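## Task

With the reel held in the right gripper (one cable end already attached to it), wrap the cable one complete turn around the reel's hub, keeping it within roughly one cable diameter of the hub over almost the whole turn. Declare completion only while the right gripper holds the reel up high and still, with no support other than the grippers, and the reel must not drop when the left arm is withdrawn. Anything else that stays in place only because the robot is holding it does not count.

## Robot and tools

Robot: two arms, left_arm and right_arm, each ending in a parallel two-finger gripper. One arm already holds the reel; the other is free to lead the cable around the hub. Loose objects may occasionally get a brief external nudge.

Frame: a single scene frame for both arms. Origin sits on the table surface midway between the arms; +z is up, +x points out across the table, and left_arm is on the +y side. The names left and right do not refer to image sides. Gripper frame: fingers extend along the gripper's +z axis and close along its y axis. The reported end_effector_position is the point between the pads, about 1 cm short of the fingertips. Reported hand positions may be somewhat off, more so at long reach.

Row layout (used by execute_actions and move): one flat list of 16 numbers covering both arms, always all 16 even if only one arm should move: left x, y, z, qw, qx, qy, qz, opening, then right x, y, z, qw, qx, qy, qz, opening. x, y, z are an absolute target position in metres in the scene frame; the quaternion is an absolute orientation, w first. Opening is a scale from -1 (closed) to +1 (fully open, 0.094 m). These are poses, not offsets.

execute_actions(actions): a list of up to 15 actions; each action is a table of up to 15 rows, one row per control step of 1/30 s. If a table has fewer than 15 rows its last row is repeated to fill 15 steps. An empty list just returns the current state and images. Safety check: for each arm, a target more than 0.6 m from where that gripper starts the action, along any of the gripper's own axes, causes the action to be rejected for both arms. If any action is malformed, or the first one fails that check against the latest reported state, nothing in the call runs. Each step, the commanded pose is clipped to at most 70 mm and 16 degrees from the measured pose, so far targets need several actions; after an action the arm settles at the last clipped pose, not your final target. Position wins over orientation if both cannot be met. To hold an orientation, repeat the same quaternion in every row rather than copying a drifted reported one.

move(target, speed, blocking): target is one 16-number row as above. The gripper travels in a straight line toward it; both arms finish together, path duration 0.5 to 10 s (cut off at 10 s). speed is the top path speed in m/s, 0.002 to 0.5, default 0.25; rotation is capped at twice that value in rad/s. Rotation takes the shorter direction. Paths ignore obstacles and the other arm, and the real gripper may lag, wander, or overshoot speed. Faster contact and targets placed deeper past a contact both press harder. Opening is applied at the start. blocking=false returns after 0.5 s while motion continues; until a result shows the move ended, further moves and execute_actions are refused, so call wait or stop. Result adds a move: line with an ending (done, off_target, moving, held, fault) and acting limits; an ending naming one arm means the other finished. held means a check blocked that arm's final step; limits=paced means the pose was clipped; limits=held means some steps were blocked and the arm may then surge.

wait(seconds): 0 to 10; lets the scene run with last commands held, returns early if a running move ends. stop(): brakes the current move; needs stopping room, fingers keep moving. zoom_image(camera, region): camera is cam_high, cam_low, cam_left_wrist or cam_right_wrist; region [x0, y0, x1, y1] in pixels of that camera's 504x504 image, origin top-left, at most 504 by 504. finished_scene(scene): pass the current scene's number; irreversible; the robot holds the last command before judging, and the result reports success and the next task. Replying without any tool call ends everything.

Results: state line left_arm: … | right_arm: … with each gripper's position and quaternion. Hand target lines show what the controller is now driving toward. grip_measured gives finger opening on the command scale (last Joint positions value is metres); each gripper may read up to about 1 mm off. pose unreachable means the clearance check altered or blocked a command for the named arm. HELD in step readings marks steps where that arm was held back. FAULT lines report arm stops. Joint torques are raw drive outputs with offsets and noise, unreliable as contact sensing. Camera calibration lines give intrinsics and world-to-camera transforms; fixed cameras may be off by a couple of degrees and millimetres.

Practical limits: joint friction can leave the gripper up to about 31 mm from the command, and commands smaller than that may not move it. Elbows stop just short of straight. Joint ranges (rad): waist -2.618 to 3.054, shoulder 0.000 to 3.142, elbow 0.000 to 3.142, wrist pitch -1.571 to 1.571, wrist yaw -1.571 to 1.571, wrist roll -2.094 to 2.094. To grip, command an opening below grip_measured; about 0.03 under is firm, smaller margins are lighter. Pad force tops out near 50 to 62 N, weaker on parts under about 2 mm thick. To keep an arm still, resend its full last reported pose and intended opening every call; the reel-holding arm must keep its closed opening throughout.

Avoid: dropping the reel or cable, pushing anything off the table, arms colliding or pressing on each other, hard impacts, and fast contact. Holding loads heats motors: MOTOR HOT warns at 75 °C, 90 °C stops that arm for 10 s, and at 100 °C the arm goes limp and drops what it holds. Finish with the reel lifted, steady, and supported only by its gripper.

Each tool is called after "Call:" as name(argument=value, ...) on one line, values as JSON.

## Session

Call:
execute_actions(actions=[])

Scene clock: 0.00 s.
left_arm: end_effector_position=(+0.3793, +0.3624, +0.4687) grip_measured=+1.000 end_effector_quat_wxyz=(+0.790, -0.142, +0.594, -0.054) | right_arm: end_effector_position=(+0.3020, -0.0844, +0.4280) grip_measured=-0.963 end_effector_quat_wxyz=(+0.467, -0.317, +0.808, +0.169)
Joint positions: left_arm=[-0.017  1.112  1.094  0.282 -0.229 -0.241  0.094] | right_arm=[ 0.647  1.446  1.986 -1.075  0.091  0.028  0.002]
Joint velocities: left_arm=[ 0.017 -0.002  0.012 -0.037  0.007 -0.022  0.   ] | right_arm=[ 0.012 -0.007  0.012  0.022  0.066 -0.022  0.001]
Joint torques (N m, as the arm reports them, + toward a larger angle): no reading
Motor temperatures (°C, as the motors report them): left_arm=[24 26 35 36 25 24] | right_arm=[25 31 30 33 23 23]
Hand target (left_arm): +0.379, +0.362, +0.469; +0.790, -0.142, +0.594, -0.054
Hand target (right_arm): +0.306, -0.080, +0.437; +0.484, -0.312, +0.798, +0.178
camera_calibration (this result's frames):
cam_left_wrist: T_world_to_cam=[[0.110483, -0.991841, -0.063593, 0.342029], [-0.0739085, 0.0556084, -0.995713, 0.524576], [0.991126, 0.11471, -0.0671617, -0.283394], [0, 0, 0, 1]] pos_world=[0.281861, 0.342575, 0.525045]
cam_right_wrist: T_world_to_cam=[[0.595625, -0.8029, 0.0241353, -0.264398], [-0.737658, -0.558624, -0.379209, 0.379768], [0.317949, 0.208063, -0.924996, 0.41546], [0, 0, 0, 1]] pos_world=[0.305526, -0.0865794, 0.534692]

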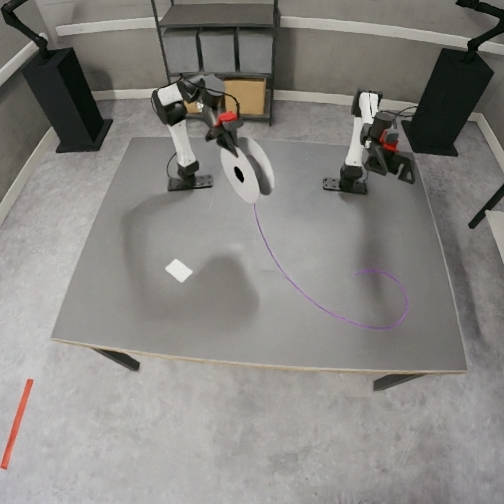

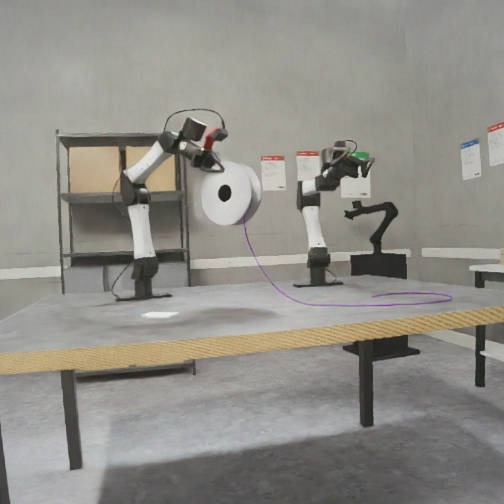

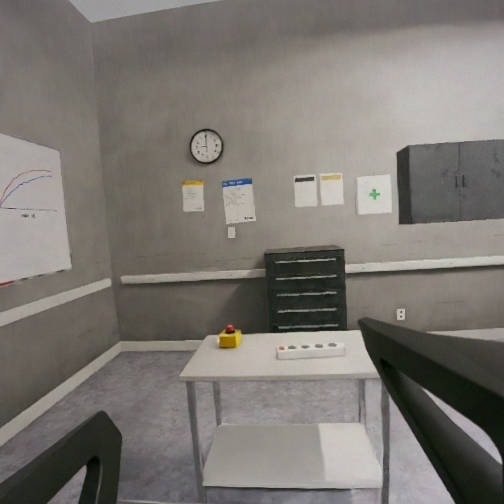

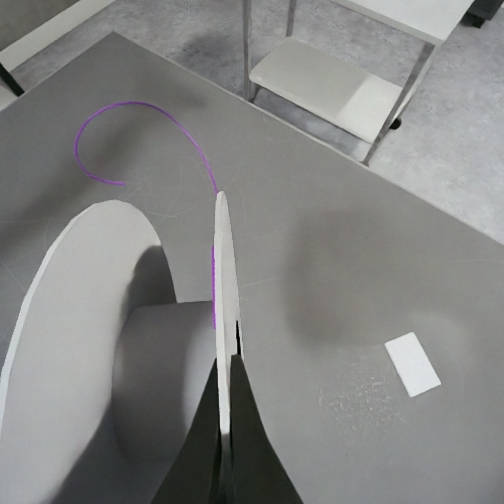

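Call:
move(target=[0.476,0.125,0.07,0,-0.289,0.957,0,0.2,0.302,-0.0844,0.428,0.467,-0.317,0.808,0.169,-1])

Call:
move(target=[0.476,0.125,-0.008,0,-0.289,0.957,0,0.2,0.302,-0.0844,0.428,0.467,-0.317,0.808,0.169,-1], speed=0.06)

Scene clock: 13.07 s.
left_arm: end_effector_position=(+0.4825, +0.1294, +0.0705) grip_measured=+0.201 end_effector_quat_wxyz=(+0.057, -0.290, +0.954, -0.056) | right_arm: end_effector_position=(+0.2982, -0.0885, +0.4190) grip_measured=-0.963 end_effector_quat_wxyz=(+0.450, -0.322, +0.817, +0.161)
Joint positions: left_arm=[-0.369  2.724  2.861 -1.548  0.01  -1.014  0.056] | right_arm=[ 0.647  1.446  1.986 -1.118  0.091  0.028  0.002]
Joint velocities: left_arm=[-0.007  0.017  0.007 -0.037 -0.051  0.022  0.   ] | right_arm=[-0.017 -0.012 -0.002 -0.051 -0.022 -0.022 -0.   ]
Joint torques (N m, as the arm reports them, + toward a larger angle): left_arm=[ -0.71 -15.47   8.43   0.46   0.08  -0.06] | right_arm=[-0.26 -4.81  5.28  2.39  0.12  0.04]
Motor temperatures (°C, as the motors report them): left_arm=[24 28 37 38 25 24] | right_arm=[25 32 31 38 23 23]
Hand target (left_arm): +0.479, +0.127, +0.070; +0.048, -0.294, +0.953, -0.058
Hand target (right_arm): +0.302, -0.085, +0.428; +0.467, -0.317, +0.808, +0.169
Off the commanded pose (left_arm): 0.008 m, 9 deg.
Off the commanded pose (right_arm): 0.011 m, 3 deg.
elbow stopped short (left arm): the move would have taken joint 3 (elbow) straighter than the controller allows; a more bent joint 3 avoids this.
move: off_target (left_arm, right_arm)
camera_calibration (this result's frames):
cam_left_wrist: T_world_to_cam=[[0.220359, -0.95965, 0.174684, 0.000174103], [-0.962994, -0.185541, 0.195494, 0.524807], [-0.155195, -0.211299, -0.965022, 0.272944], [0, 0, 0, 1]] pos_world=[0.547707, 0.155213, 0.16077]
cam_right_wrist: T_world_to_cam=[[0.596447, -0.802006, 0.0322122, -0.268781], [-0.748146, -0.570032, -0.339621, 0.356814], [0.29074, 0.178466, -0.940011, 0.421001], [0, 0, 0, 1]] pos_world=[0.304861, -0.0873028, 0.525585]

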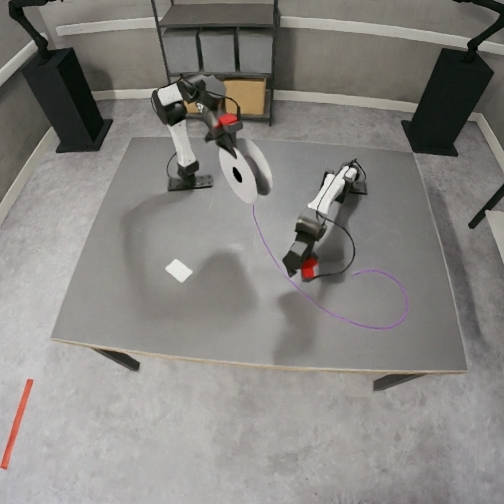

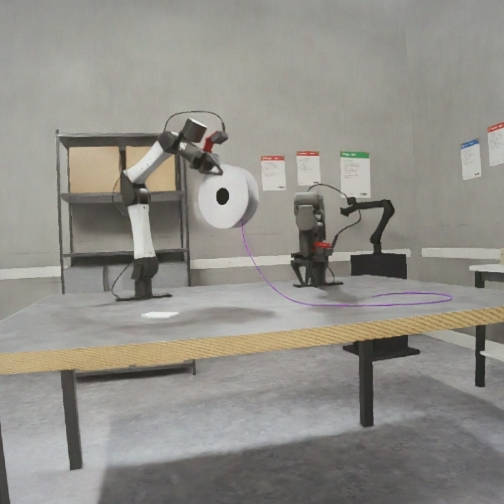

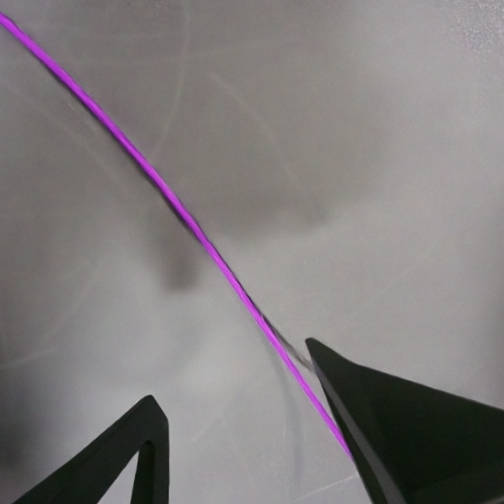

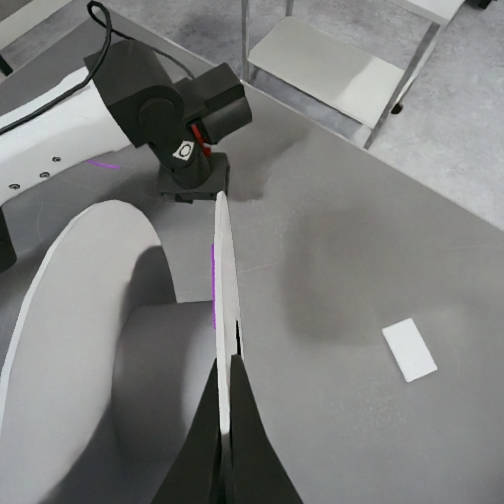

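Scene clock: 14.63 s.
left_arm: end_effector_position=(+0.4772, +0.1306, +0.0204) grip_measured=+0.201 end_effector_quat_wxyz=(+0.025, -0.290, +0.956, -0.022) | right_arm: end_effector_position=(+0.2957, -0.0912, +0.4135) grip_measured=-0.963 end_effector_quat_wxyz=(+0.439, -0.325, +0.823, +0.156)
Joint positions: left_arm=[-0.375  2.831  2.878 -1.551 -0.    -1.016  0.056] | right_arm=[ 0.647  1.446  1.986 -1.145  0.091  0.028  0.002]
Joint velocities: left_arm=[ 0.002  0.007 -0.002  0.022  0.022 -0.007  0.001] | right_arm=[-0.002  0.012  0.002 -0.007  0.11  -0.037  0.001]
Joint torques (N m, as the arm reports them, + toward a larger angle): left_arm=[ -1.5  -11.7    7.01   0.6    0.    -0.04] | right_arm=[-0.2  -4.92  5.26  2.6   0.13  0.05]
Motor temperatures (°C, as the motors report them): left_arm=[24 29 37 38 25 24] | right_arm=[25 32 31 38 23 23]
Hand target (left_arm): +0.475, +0.126, -0.008; +0.013, -0.290, +0.957, -0.012
Hand target (right_arm): +0.301, -0.085, +0.428; +0.467, -0.317, +0.808, +0.169
Off the commanded pose (left_arm): 0.029 m, 4 deg.
Off the commanded pose (right_arm): 0.017 m, 4 deg.
elbow stopped short (left arm): the move would have taken joint 3 (elbow) straighter than the controller allows; a more bent joint 3 avoids this.
move: off_target (left_arm, right_arm)
camera_calibration (this result's frames):
cam_left_wrist: T_world_to_cam=[[0.230378, -0.966753, 0.110969, 0.0086986], [-0.944841, -0.194946, 0.263195, 0.52093], [-0.232812, -0.165482, -0.958339, 0.254951], [0, 0, 0, 1]] pos_world=[0.549548, 0.152153, 0.106258]
cam_right_wrist: T_world_to_cam=[[0.597083, -0.801313, 0.0372574, -0.271506], [-0.754141, -0.576552, -0.314419, 0.342271], [0.273429, 0.159637, -0.948553, 0.423967], [0, 0, 0, 1]] pos_world=[0.304307, -0.0879049, 0.519888]

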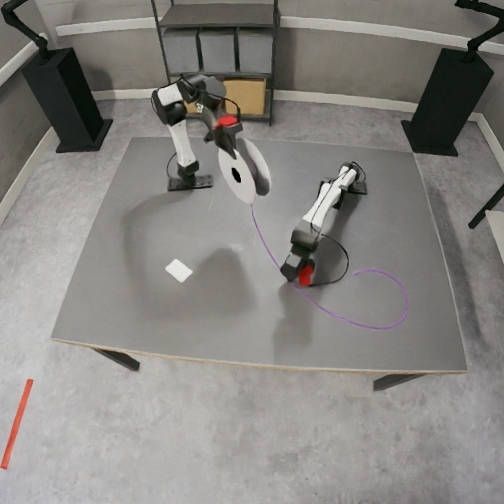

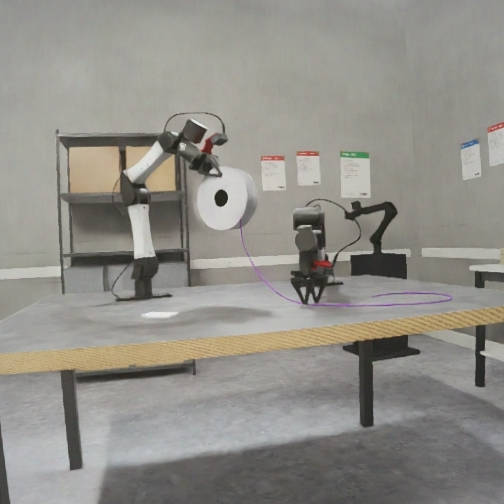

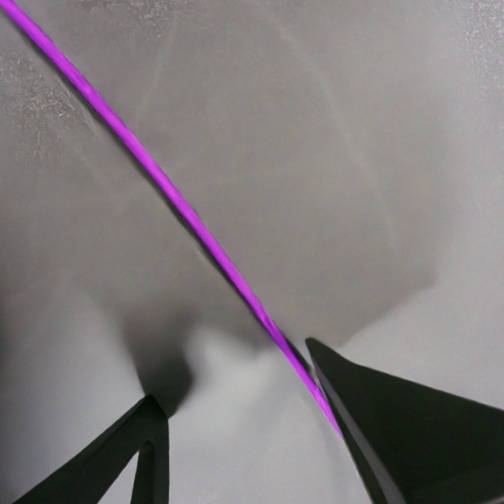

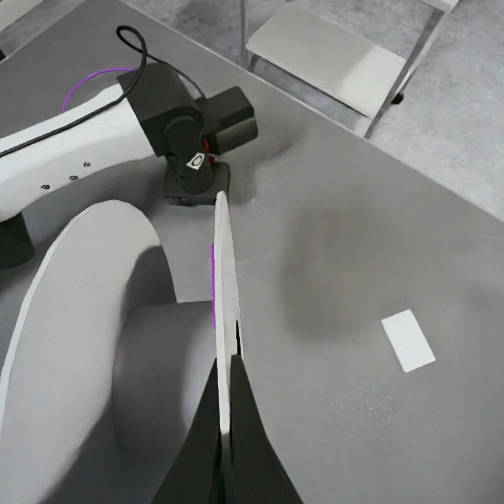

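Call:
move(target=[0.42,0.07,0.05,0,-0.289,0.957,0,0.4,0.25,-0.12,0.21,0.2236,0.2236,0.671,0.671,-1])

Scene clock: 27.27 s.
left_arm: end_effector_position=(+0.4301, +0.0676, +0.0536) grip_measured=+0.399 end_effector_quat_wxyz=(+0.023, -0.288, +0.957, -0.028) | right_arm: end_effector_position=(+0.2505, -0.1247, +0.1969) grip_measured=-0.963 end_effector_quat_wxyz=(+0.222, +0.236, +0.690, +0.647)
Joint positions: left_arm=[-0.523  2.718  2.788 -1.569  0.001 -1.161  0.066] | right_arm=[ 0.511  0.781  0.189  0.527 -0.218  1.555  0.002]
Joint velocities: left_arm=[ 0.002 -0.007 -0.012 -0.037 -0.007  0.022 -0.   ] | right_arm=[ 0.002  0.007 -0.017 -0.037  0.022 -0.022  0.   ]
Joint torques (N m, as the arm reports them, + toward a larger angle): left_arm=[ -1.23 -17.19   4.6    0.3   -0.02  -0.05] | right_arm=[0.64 0.42 6.66 2.91 0.1  0.18]
Motor temperatures (°C, as the motors report them): left_arm=[24 35 37 36 25 24] | right_arm=[25 32 32 41 23 23]
Hand target (left_arm): +0.421, +0.069, +0.050; +0.010, -0.289, +0.957, -0.013
Hand target (right_arm): +0.250, -0.122, +0.210; +0.226, +0.228, +0.670, +0.670
Off the commanded pose (left_arm): 0.011 m, 4 deg.
Off the commanded pose (right_arm): 0.014 m, 4 deg.
joint sent to its limit (left arm) — the command would take joint 4 (wrist pitch) past its lower limit, so that joint was sent only as far as its limit.
move: off_target (left_arm, right_arm)
camera_calibration (this result's frames):
cam_left_wrist: T_world_to_cam=[[0.226, -0.966404, 0.12242, -0.0437388], [-0.945579, -0.187436, 0.265985, 0.455074], [-0.234103, -0.17587, -0.956172, 0.266561], [0, 0, 0, 1]] pos_world=[0.502597, 0.089908, 0.13919]
cam_right_wrist: T_world_to_cam=[[-0.126316, -0.088102, -0.98807, 0.2087], [-0.991981, 0.0153898, 0.125444, 0.267565], [0.00415433, 0.995993, -0.0893395, 0.238769], [0, 0, 0, 1]] pos_world=[0.29079, -0.223543, 0.193978]

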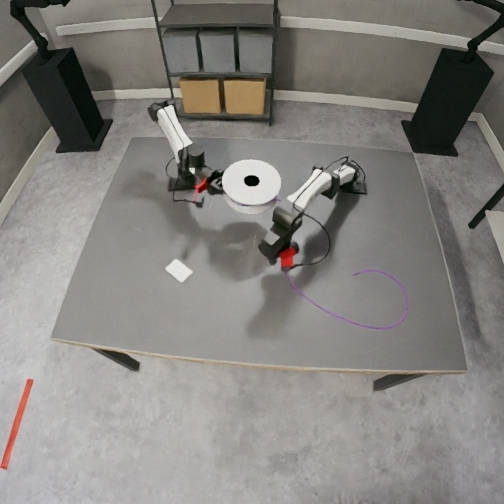

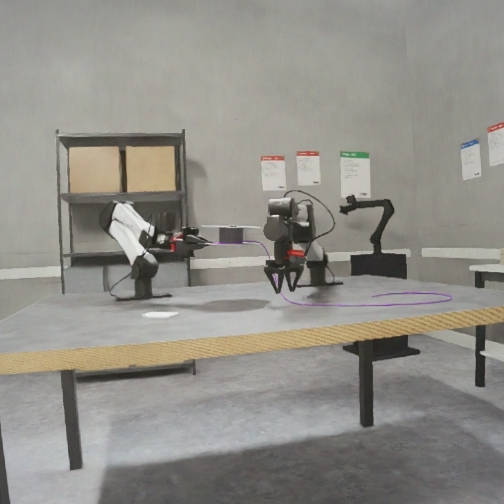

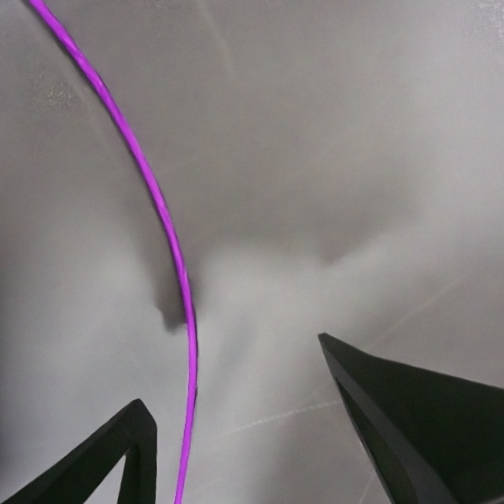

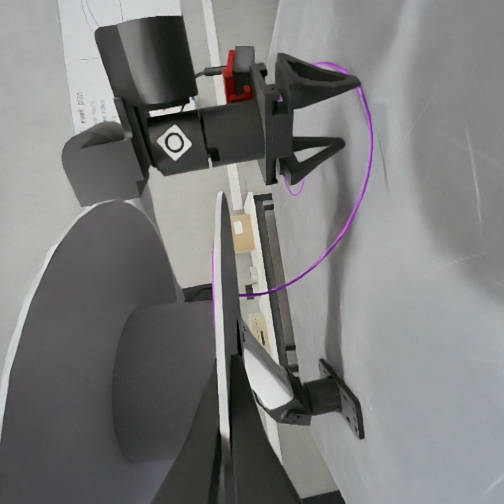

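Call:
move(target=[0.42,0.085,0.04,0,-0.289,0.957,0,0.4,0.25,-0.12,0.21,0.2236,0.2236,0.671,0.671,-1])

Call:
move(target=[0.42,0.085,0.04,0,-0.289,0.957,0,-1,0.25,-0.12,0.21,0.2236,0.2236,0.671,0.671,-1])

Call:
move(target=[0.22,0.14,0.03,0,0,1,0,-1,0.25,-0.12,0.21,0.2236,0.2236,0.671,0.671,-1])

Call:
move(target=[0.22,0.14,0.08,0,0,1,0,0.6,0.25,-0.12,0.21,0.2236,0.2236,0.671,0.671,-1])

Scene clock: 34.23 s.
left_arm: end_effector_position=(+0.4192, +0.0809, +0.0440) grip_measured=+0.399 end_effector_quat_wxyz=(+0.001, -0.291, +0.957, -0.002) | right_arm: end_effector_position=(+0.2505, -0.1246, +0.1973) grip_measured=-0.963 end_effector_quat_wxyz=(+0.222, +0.235, +0.689, +0.648)
Joint positions: left_arm=[-0.513  2.674  2.663 -1.556  0.001 -1.157  0.066] | right_arm=[ 0.511  0.781  0.189  0.529 -0.218  1.555  0.002]
Joint velocities: left_arm=[-0.002 -0.002 -0.037 -0.037 -0.037  0.051  0.   ] | right_arm=[-0.002 -0.002 -0.007 -0.022  0.081  0.022  0.001]
Joint torques (N m, as the arm reports them, + toward a larger angle): left_arm=[  0.06 -16.97   4.6    0.42  -0.03   0.18] | right_arm=[ 0.37  0.76  6.79  2.93 -0.02  0.13]
Motor temperatures (°C, as the motors report them): left_arm=[24 39 37 36 25 24] | right_arm=[25 31 32 43 23 23]
Hand target (left_arm): +0.420, +0.085, +0.040; -0.001, -0.290, +0.957, +0.001
Hand target (right_arm): +0.249, -0.121, +0.210; +0.223, +0.225, +0.672, +0.670
Off the commanded pose (left_arm): 0.006 m, 0 deg.
Off the commanded pose (right_arm): 0.014 m, 4 deg.
move: off_target (right_arm)
camera_calibration (this result's frames):
cam_left_wrist: T_world_to_cam=[[0.237889, -0.968525, 0.073263, -0.0298897], [-0.927711, -0.204227, 0.31248, 0.441602], [-0.287683, -0.142303, -0.947095, 0.276442], [0, 0, 0, 1]] pos_world=[0.496317, 0.100576, 0.126014]
cam_right_wrist: T_world_to_cam=[[-0.125146, -0.0866946, -0.988343, 0.209094], [-0.992131, 0.0148521, 0.124323, 0.267669], [0.00390079, 0.996124, -0.0878711, 0.238541], [0, 0, 0, 1]] pos_world=[0.2908, -0.223465, 0.19434]

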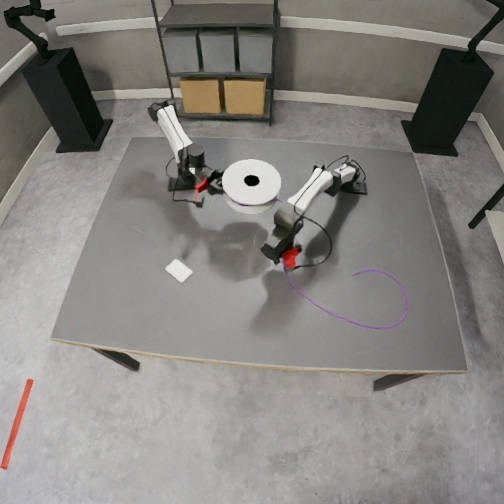

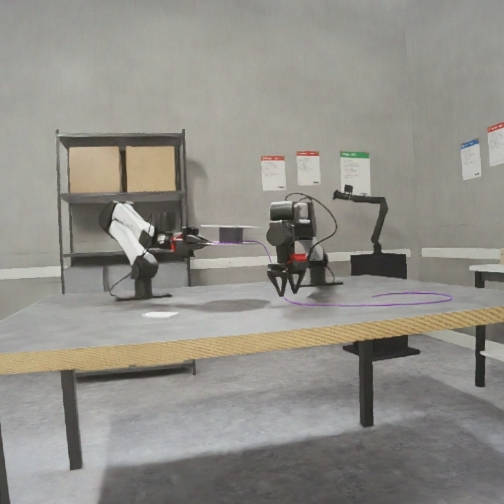

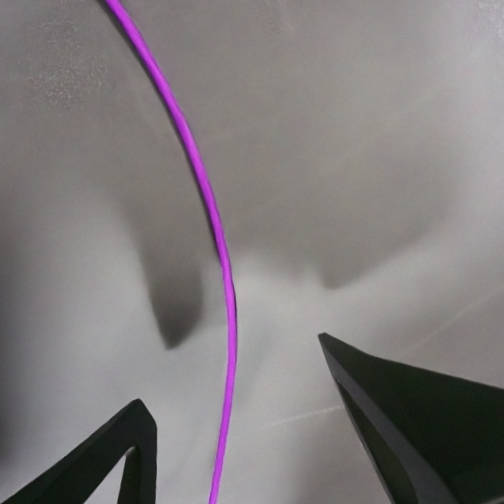

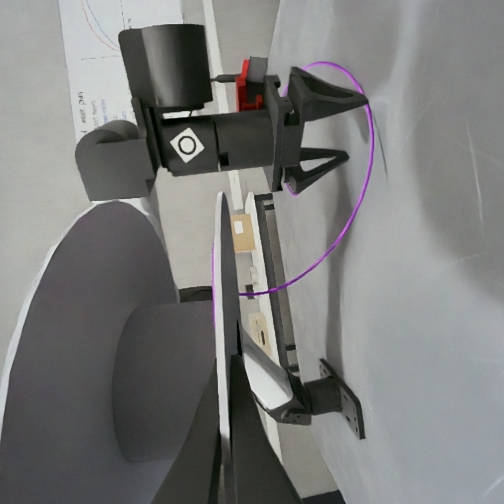

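Scene clock: 35.07 s.
left_arm: end_effector_position=(+0.4198, +0.0805, +0.0440) grip_measured=-0.989 end_effector_quat_wxyz=(+0.002, -0.291, +0.957, -0.003) | right_arm: end_effector_position=(+0.2504, -0.1246, +0.1970) grip_measured=-0.963 end_effector_quat_wxyz=(+0.222, +0.235, +0.690, +0.648)
Joint positions: left_arm=[-0.513  2.674  2.663 -1.553  0.001 -1.156  0.001] | right_arm=[ 0.511  0.781  0.189  0.528 -0.219  1.555  0.002]
Joint velocities: left_arm=[-0.002  0.012 -0.002  0.051  0.051 -0.022 -0.   ] | right_arm=[-0.012 -0.002 -0.002  0.095 -0.007 -0.007  0.001]
Joint torques (N m, as the arm reports them, + toward a larger angle): left_arm=[  0.13 -17.22   4.17   0.44  -0.03   0.17] | right_arm=[ 0.39  0.77  6.74  2.88 -0.01  0.12]
Motor temperatures (°C, as the motors report them): left_arm=[24 39 37 35 25 24] | right_arm=[25 31 32 43 23 23]
Hand target (left_arm): +0.420, +0.085, +0.040; -0.001, -0.289, +0.957, +0.001
Hand target (right_arm): +0.249, -0.121, +0.210; +0.223, +0.224, +0.672, +0.670
Off the commanded pose (left_arm): 0.006 m, 0 deg.
Off the commanded pose (right_arm): 0.014 m, 4 deg.
move: off_target (right_arm)
camera_calibration (this result's frames):
cam_left_wrist: T_world_to_cam=[[0.236589, -0.968675, 0.0754557, -0.0299689], [-0.928747, -0.202656, 0.310418, 0.442505], [-0.285403, -0.143521, -0.947601, 0.275733], [0, 0, 0, 1]] pos_world=[0.496761, 0.10022, 0.126185]
cam_right_wrist: T_world_to_cam=[[-0.126289, -0.0876866, -0.98811, 0.208841], [-0.991988, 0.0145937, 0.12549, 0.267347], [0.00341644, 0.996041, -0.0888271, 0.238784], [0, 0, 0, 1]] pos_world=[0.290764, -0.223427, 0.194019]

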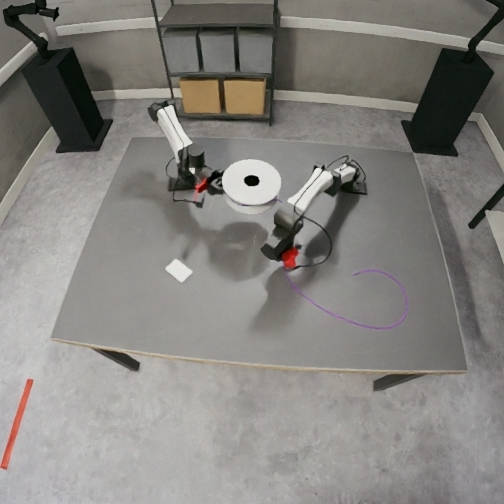

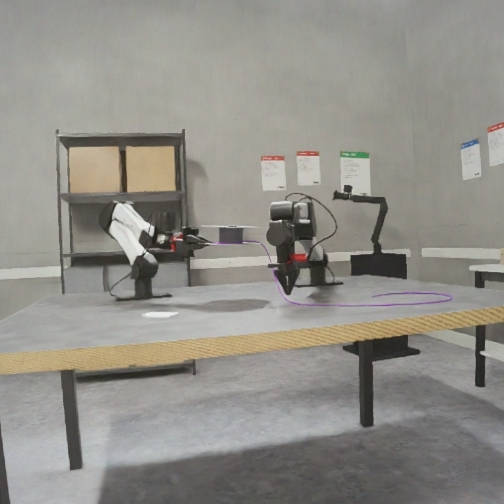

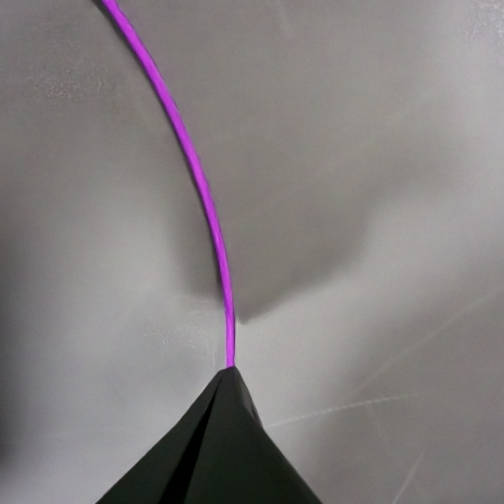

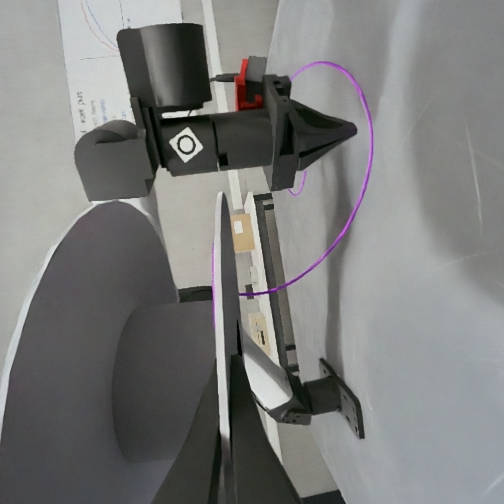

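Scene clock: 36.90 s.
left_arm: end_effector_position=(+0.2258, +0.1327, +0.0328) grip_measured=-0.989 end_effector_quat_wxyz=(-0.001, -0.008, +1.000, +0.000) | right_arm: end_effector_position=(+0.2500, -0.1243, +0.1970) grip_measured=-0.963 end_effector_quat_wxyz=(+0.221, +0.234, +0.690, +0.648)
Joint positions: left_arm=[-0.703  1.808  1.198 -0.961  0.001 -0.773  0.001] | right_arm=[ 0.511  0.781  0.189  0.528 -0.222  1.555  0.002]
Joint velocities: left_arm=[-0.002 -0.017  0.002  0.007  0.066 -0.051  0.001] | right_arm=[-0.002 -0.012  0.002  0.007 -0.022 -0.051 -0.001]
Joint torques (N m, as the arm reports them, + toward a larger angle): left_arm=[ -1.01 -10.14   4.31   0.44   0.01   0.21] | right_arm=[0.39 0.76 6.76 2.9  0.   0.12]
Motor temperatures (°C, as the motors report them): left_arm=[24 40 37 35 25 24] | right_arm=[25 31 33 44 23 23]
Hand target (left_arm): +0.221, +0.135, +0.029; -0.002, +0.000, +1.000, +0.001
Hand target (right_arm): +0.249, -0.121, +0.210; +0.223, +0.224, +0.672, +0.670
Off the commanded pose (left_arm): 0.010 m, 1 deg.
Off the commanded pose (right_arm): 0.014 m, 4 deg.
move: off_target (right_arm)
camera_calibration (this result's frames):
cam_left_wrist: T_world_to_cam=[[-0.32609, -0.94273, 0.0701843, 0.191119], [-0.889162, 0.331077, 0.315879, 0.196412], [-0.321025, 0.0405998, -0.9462, 0.20086], [0, 0, 0, 1]] pos_world=[0.301445, 0.106991, 0.114598]
cam_right_wrist: T_world_to_cam=[[-0.126145, -0.0879221, -0.988108, 0.208758], [-0.992012, 0.0115537, 0.125616, 0.266534], [0.000371856, 0.99606, -0.0886772, 0.2392], [0, 0, 0, 1]] pos_world=[0.290649, -0.222983, 0.194007]

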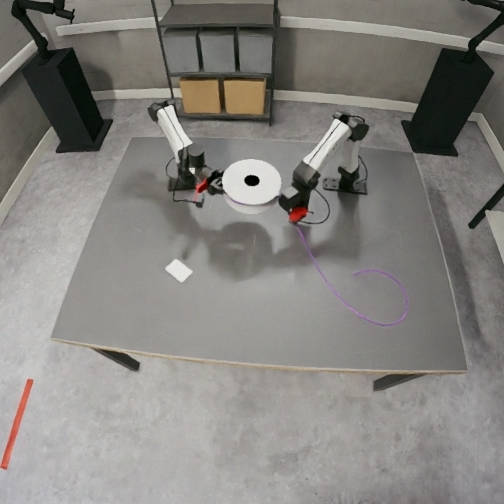

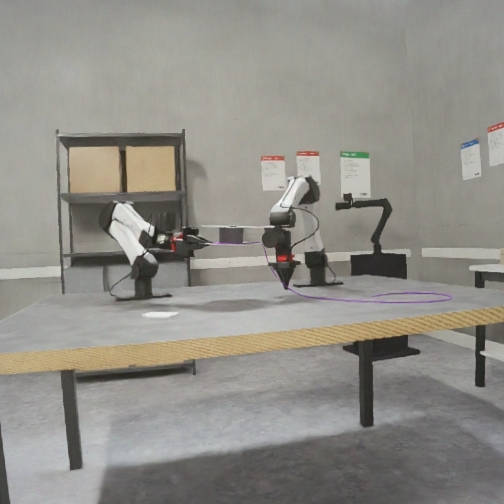

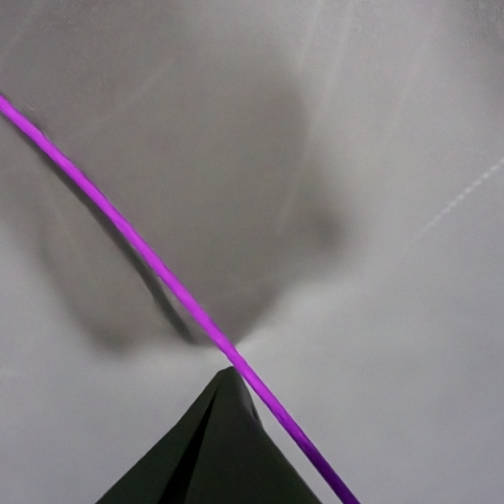

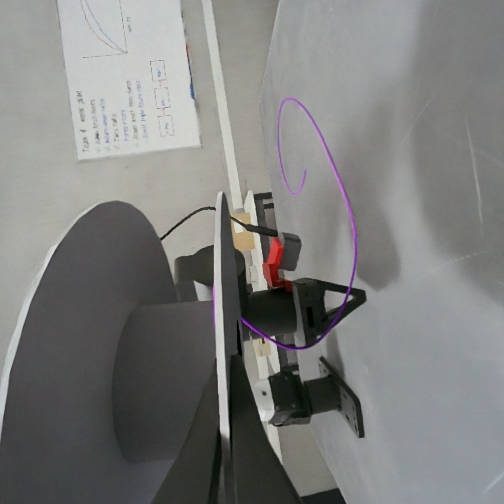

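Scene clock: 37.90 s.
left_arm: end_effector_position=(+0.2176, +0.1405, +0.0743) grip_measured=+0.598 end_effector_quat_wxyz=(-0.001, -0.004, +1.000, +0.001) | right_arm: end_effector_position=(+0.2500, -0.1243, +0.1973) grip_measured=-0.963 end_effector_quat_wxyz=(+0.221, +0.234, +0.690, +0.648)
Joint positions: left_arm=[-0.703  1.724  1.267 -1.117  0.001 -0.764  0.075] | right_arm=[ 0.511  0.781  0.189  0.529 -0.222  1.555  0.002]
Joint velocities: left_arm=[-0.002 -0.022 -0.007  0.066 -0.037 -0.037 -0.   ] | right_arm=[ 0.002 -0.022  0.022 -0.022  0.007 -0.051 -0.   ]
Joint torques (N m, as the arm reports them, + toward a larger angle): left_arm=[-0.26 -8.74  8.06  0.18 -0.01  0.18] | right_arm=[0.36 0.76 6.79 2.92 0.02 0.13]
Motor temperatures (°C, as the motors report them): left_arm=[24 40 37 35 25 24] | right_arm=[25 31 33 44 23 23]
Hand target (left_arm): +0.219, +0.141, +0.080; -0.000, -0.000, +1.000, +0.000
Hand target (right_arm): +0.249, -0.121, +0.210; +0.223, +0.224, +0.672, +0.670
Off the commanded pose (left_arm): 0.006 m, 0 deg.
Off the commanded pose (right_arm): 0.013 m, 4 deg.
move: off_target (right_arm)
camera_calibration (this result's frames):
cam_left_wrist: T_world_to_cam=[[-0.334949, -0.939686, 0.0692784, 0.1944], [-0.885435, 0.339048, 0.317886, 0.171396], [-0.322201, 0.045134, -0.945595, 0.23668], [0, 0, 0, 1]] pos_world=[0.293133, 0.113882, 0.155851]
cam_right_wrist: T_world_to_cam=[[-0.124985, -0.0869595, -0.98834, 0.209001], [-0.992159, 0.0114319, 0.124462, 0.266754], [0.000475443, 0.996146, -0.0877064, 0.239011], [0, 0, 0, 1]] pos_world=[0.290671, -0.222965, 0.194326]

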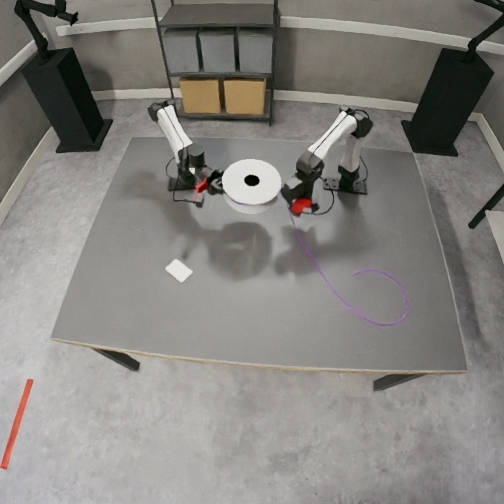

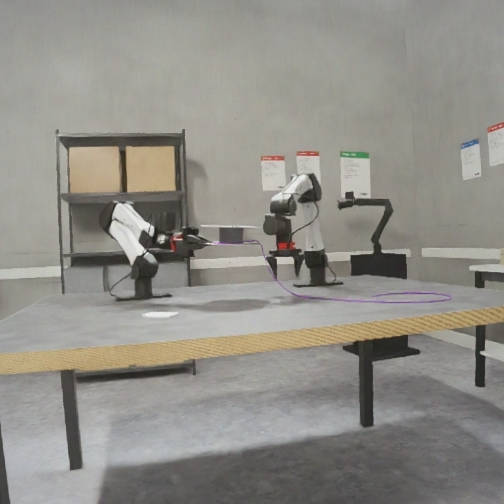

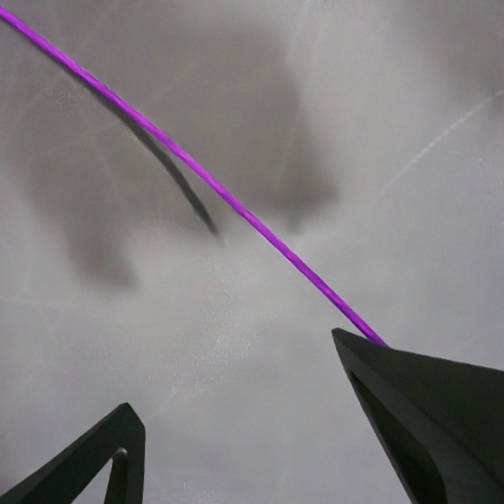

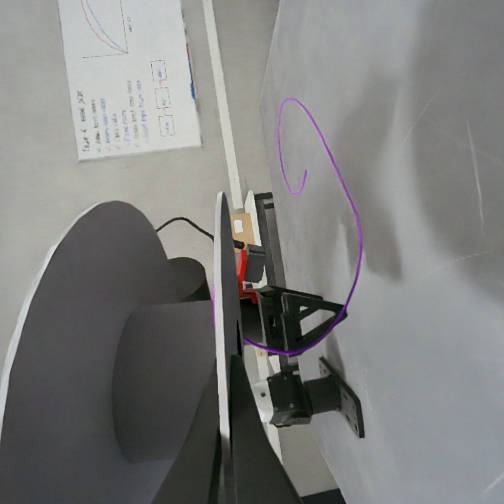

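Call:
move(target=[0.41,0.18,0.05,0,-0.383,0.924,0,0.6,0.25,-0.12,0.21,0.2236,0.2236,0.671,0.671,-1])

Scene clock: 45.00 s.
left_arm: end_effector_position=(+0.4093, +0.1815, +0.0539) grip_measured=+0.598 end_effector_quat_wxyz=(+0.009, -0.376, +0.927, -0.009) | right_arm: end_effector_position=(+0.2500, -0.1243, +0.1974) grip_measured=-0.963 end_effector_quat_wxyz=(+0.221, +0.234, +0.690, +0.649)
Joint positions: left_arm=[-0.334  2.266  1.96  -1.239  0.001 -1.158  0.075] | right_arm=[ 0.511  0.781  0.189  0.53  -0.222  1.555  0.002]
Joint velocities: left_arm=[-0.012  0.002 -0.007 -0.037 -0.007 -0.022  0.001] | right_arm=[-0.007 -0.017 -0.002  0.037 -0.066 -0.022 -0.   ]
Joint torques (N m, as the arm reports them, + toward a larger angle): left_arm=[ -0.22 -11.96   8.58   0.23  -0.02  -0.07] | right_arm=[0.38 0.82 6.8  2.87 0.02 0.12]
Motor temperatures (°C, as the motors report them): left_arm=[24 39 38 35 25 24] | right_arm=[25 31 33 45 23 23]
Hand target (left_arm): +0.410, +0.183, +0.051; +0.003, -0.383, +0.924, -0.002
Hand target (right_arm): +0.249, -0.121, +0.210; +0.223, +0.224, +0.672, +0.670
Off the commanded pose (left_arm): 0.004 m, 2 deg.
Off the commanded pose (right_arm): 0.013 m, 4 deg.
move: off_target (right_arm)
camera_calibration (this result's frames):
cam_left_wrist: T_world_to_cam=[[0.40548, -0.909742, 0.089192, -0.0110455], [-0.882528, -0.364182, 0.297517, 0.461261], [-0.238182, -0.199352, -0.950541, 0.287563], [0, 0, 0, 1]] pos_world=[0.480047, 0.21526, 0.137093]
cam_right_wrist: T_world_to_cam=[[-0.124694, -0.0867188, -0.988398, 0.209062], [-0.992195, 0.0114016, 0.124173, 0.26681], [0.000501161, 0.996168, -0.0874637, 0.238964], [0, 0, 0, 1]] pos_world=[0.290676, -0.22296, 0.194406]

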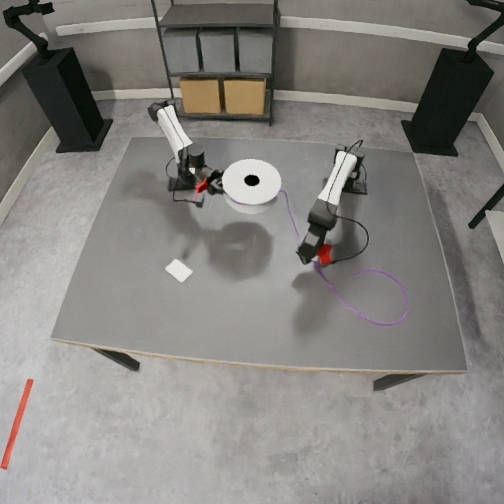

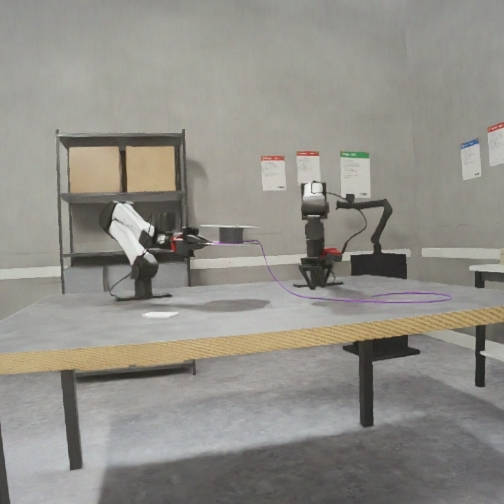

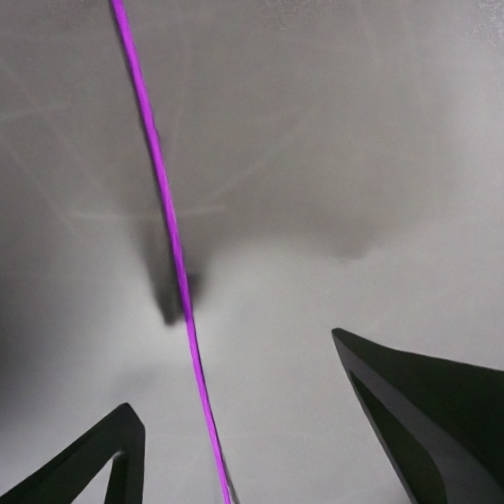

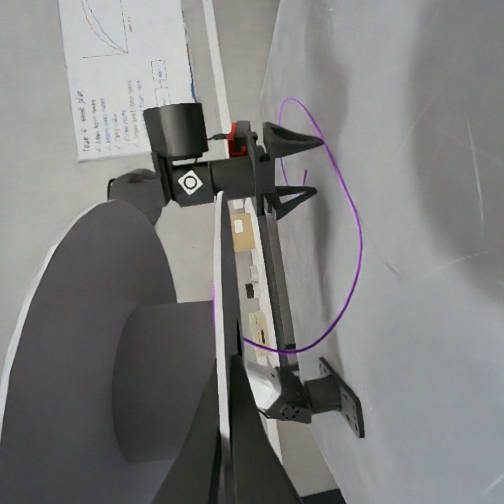

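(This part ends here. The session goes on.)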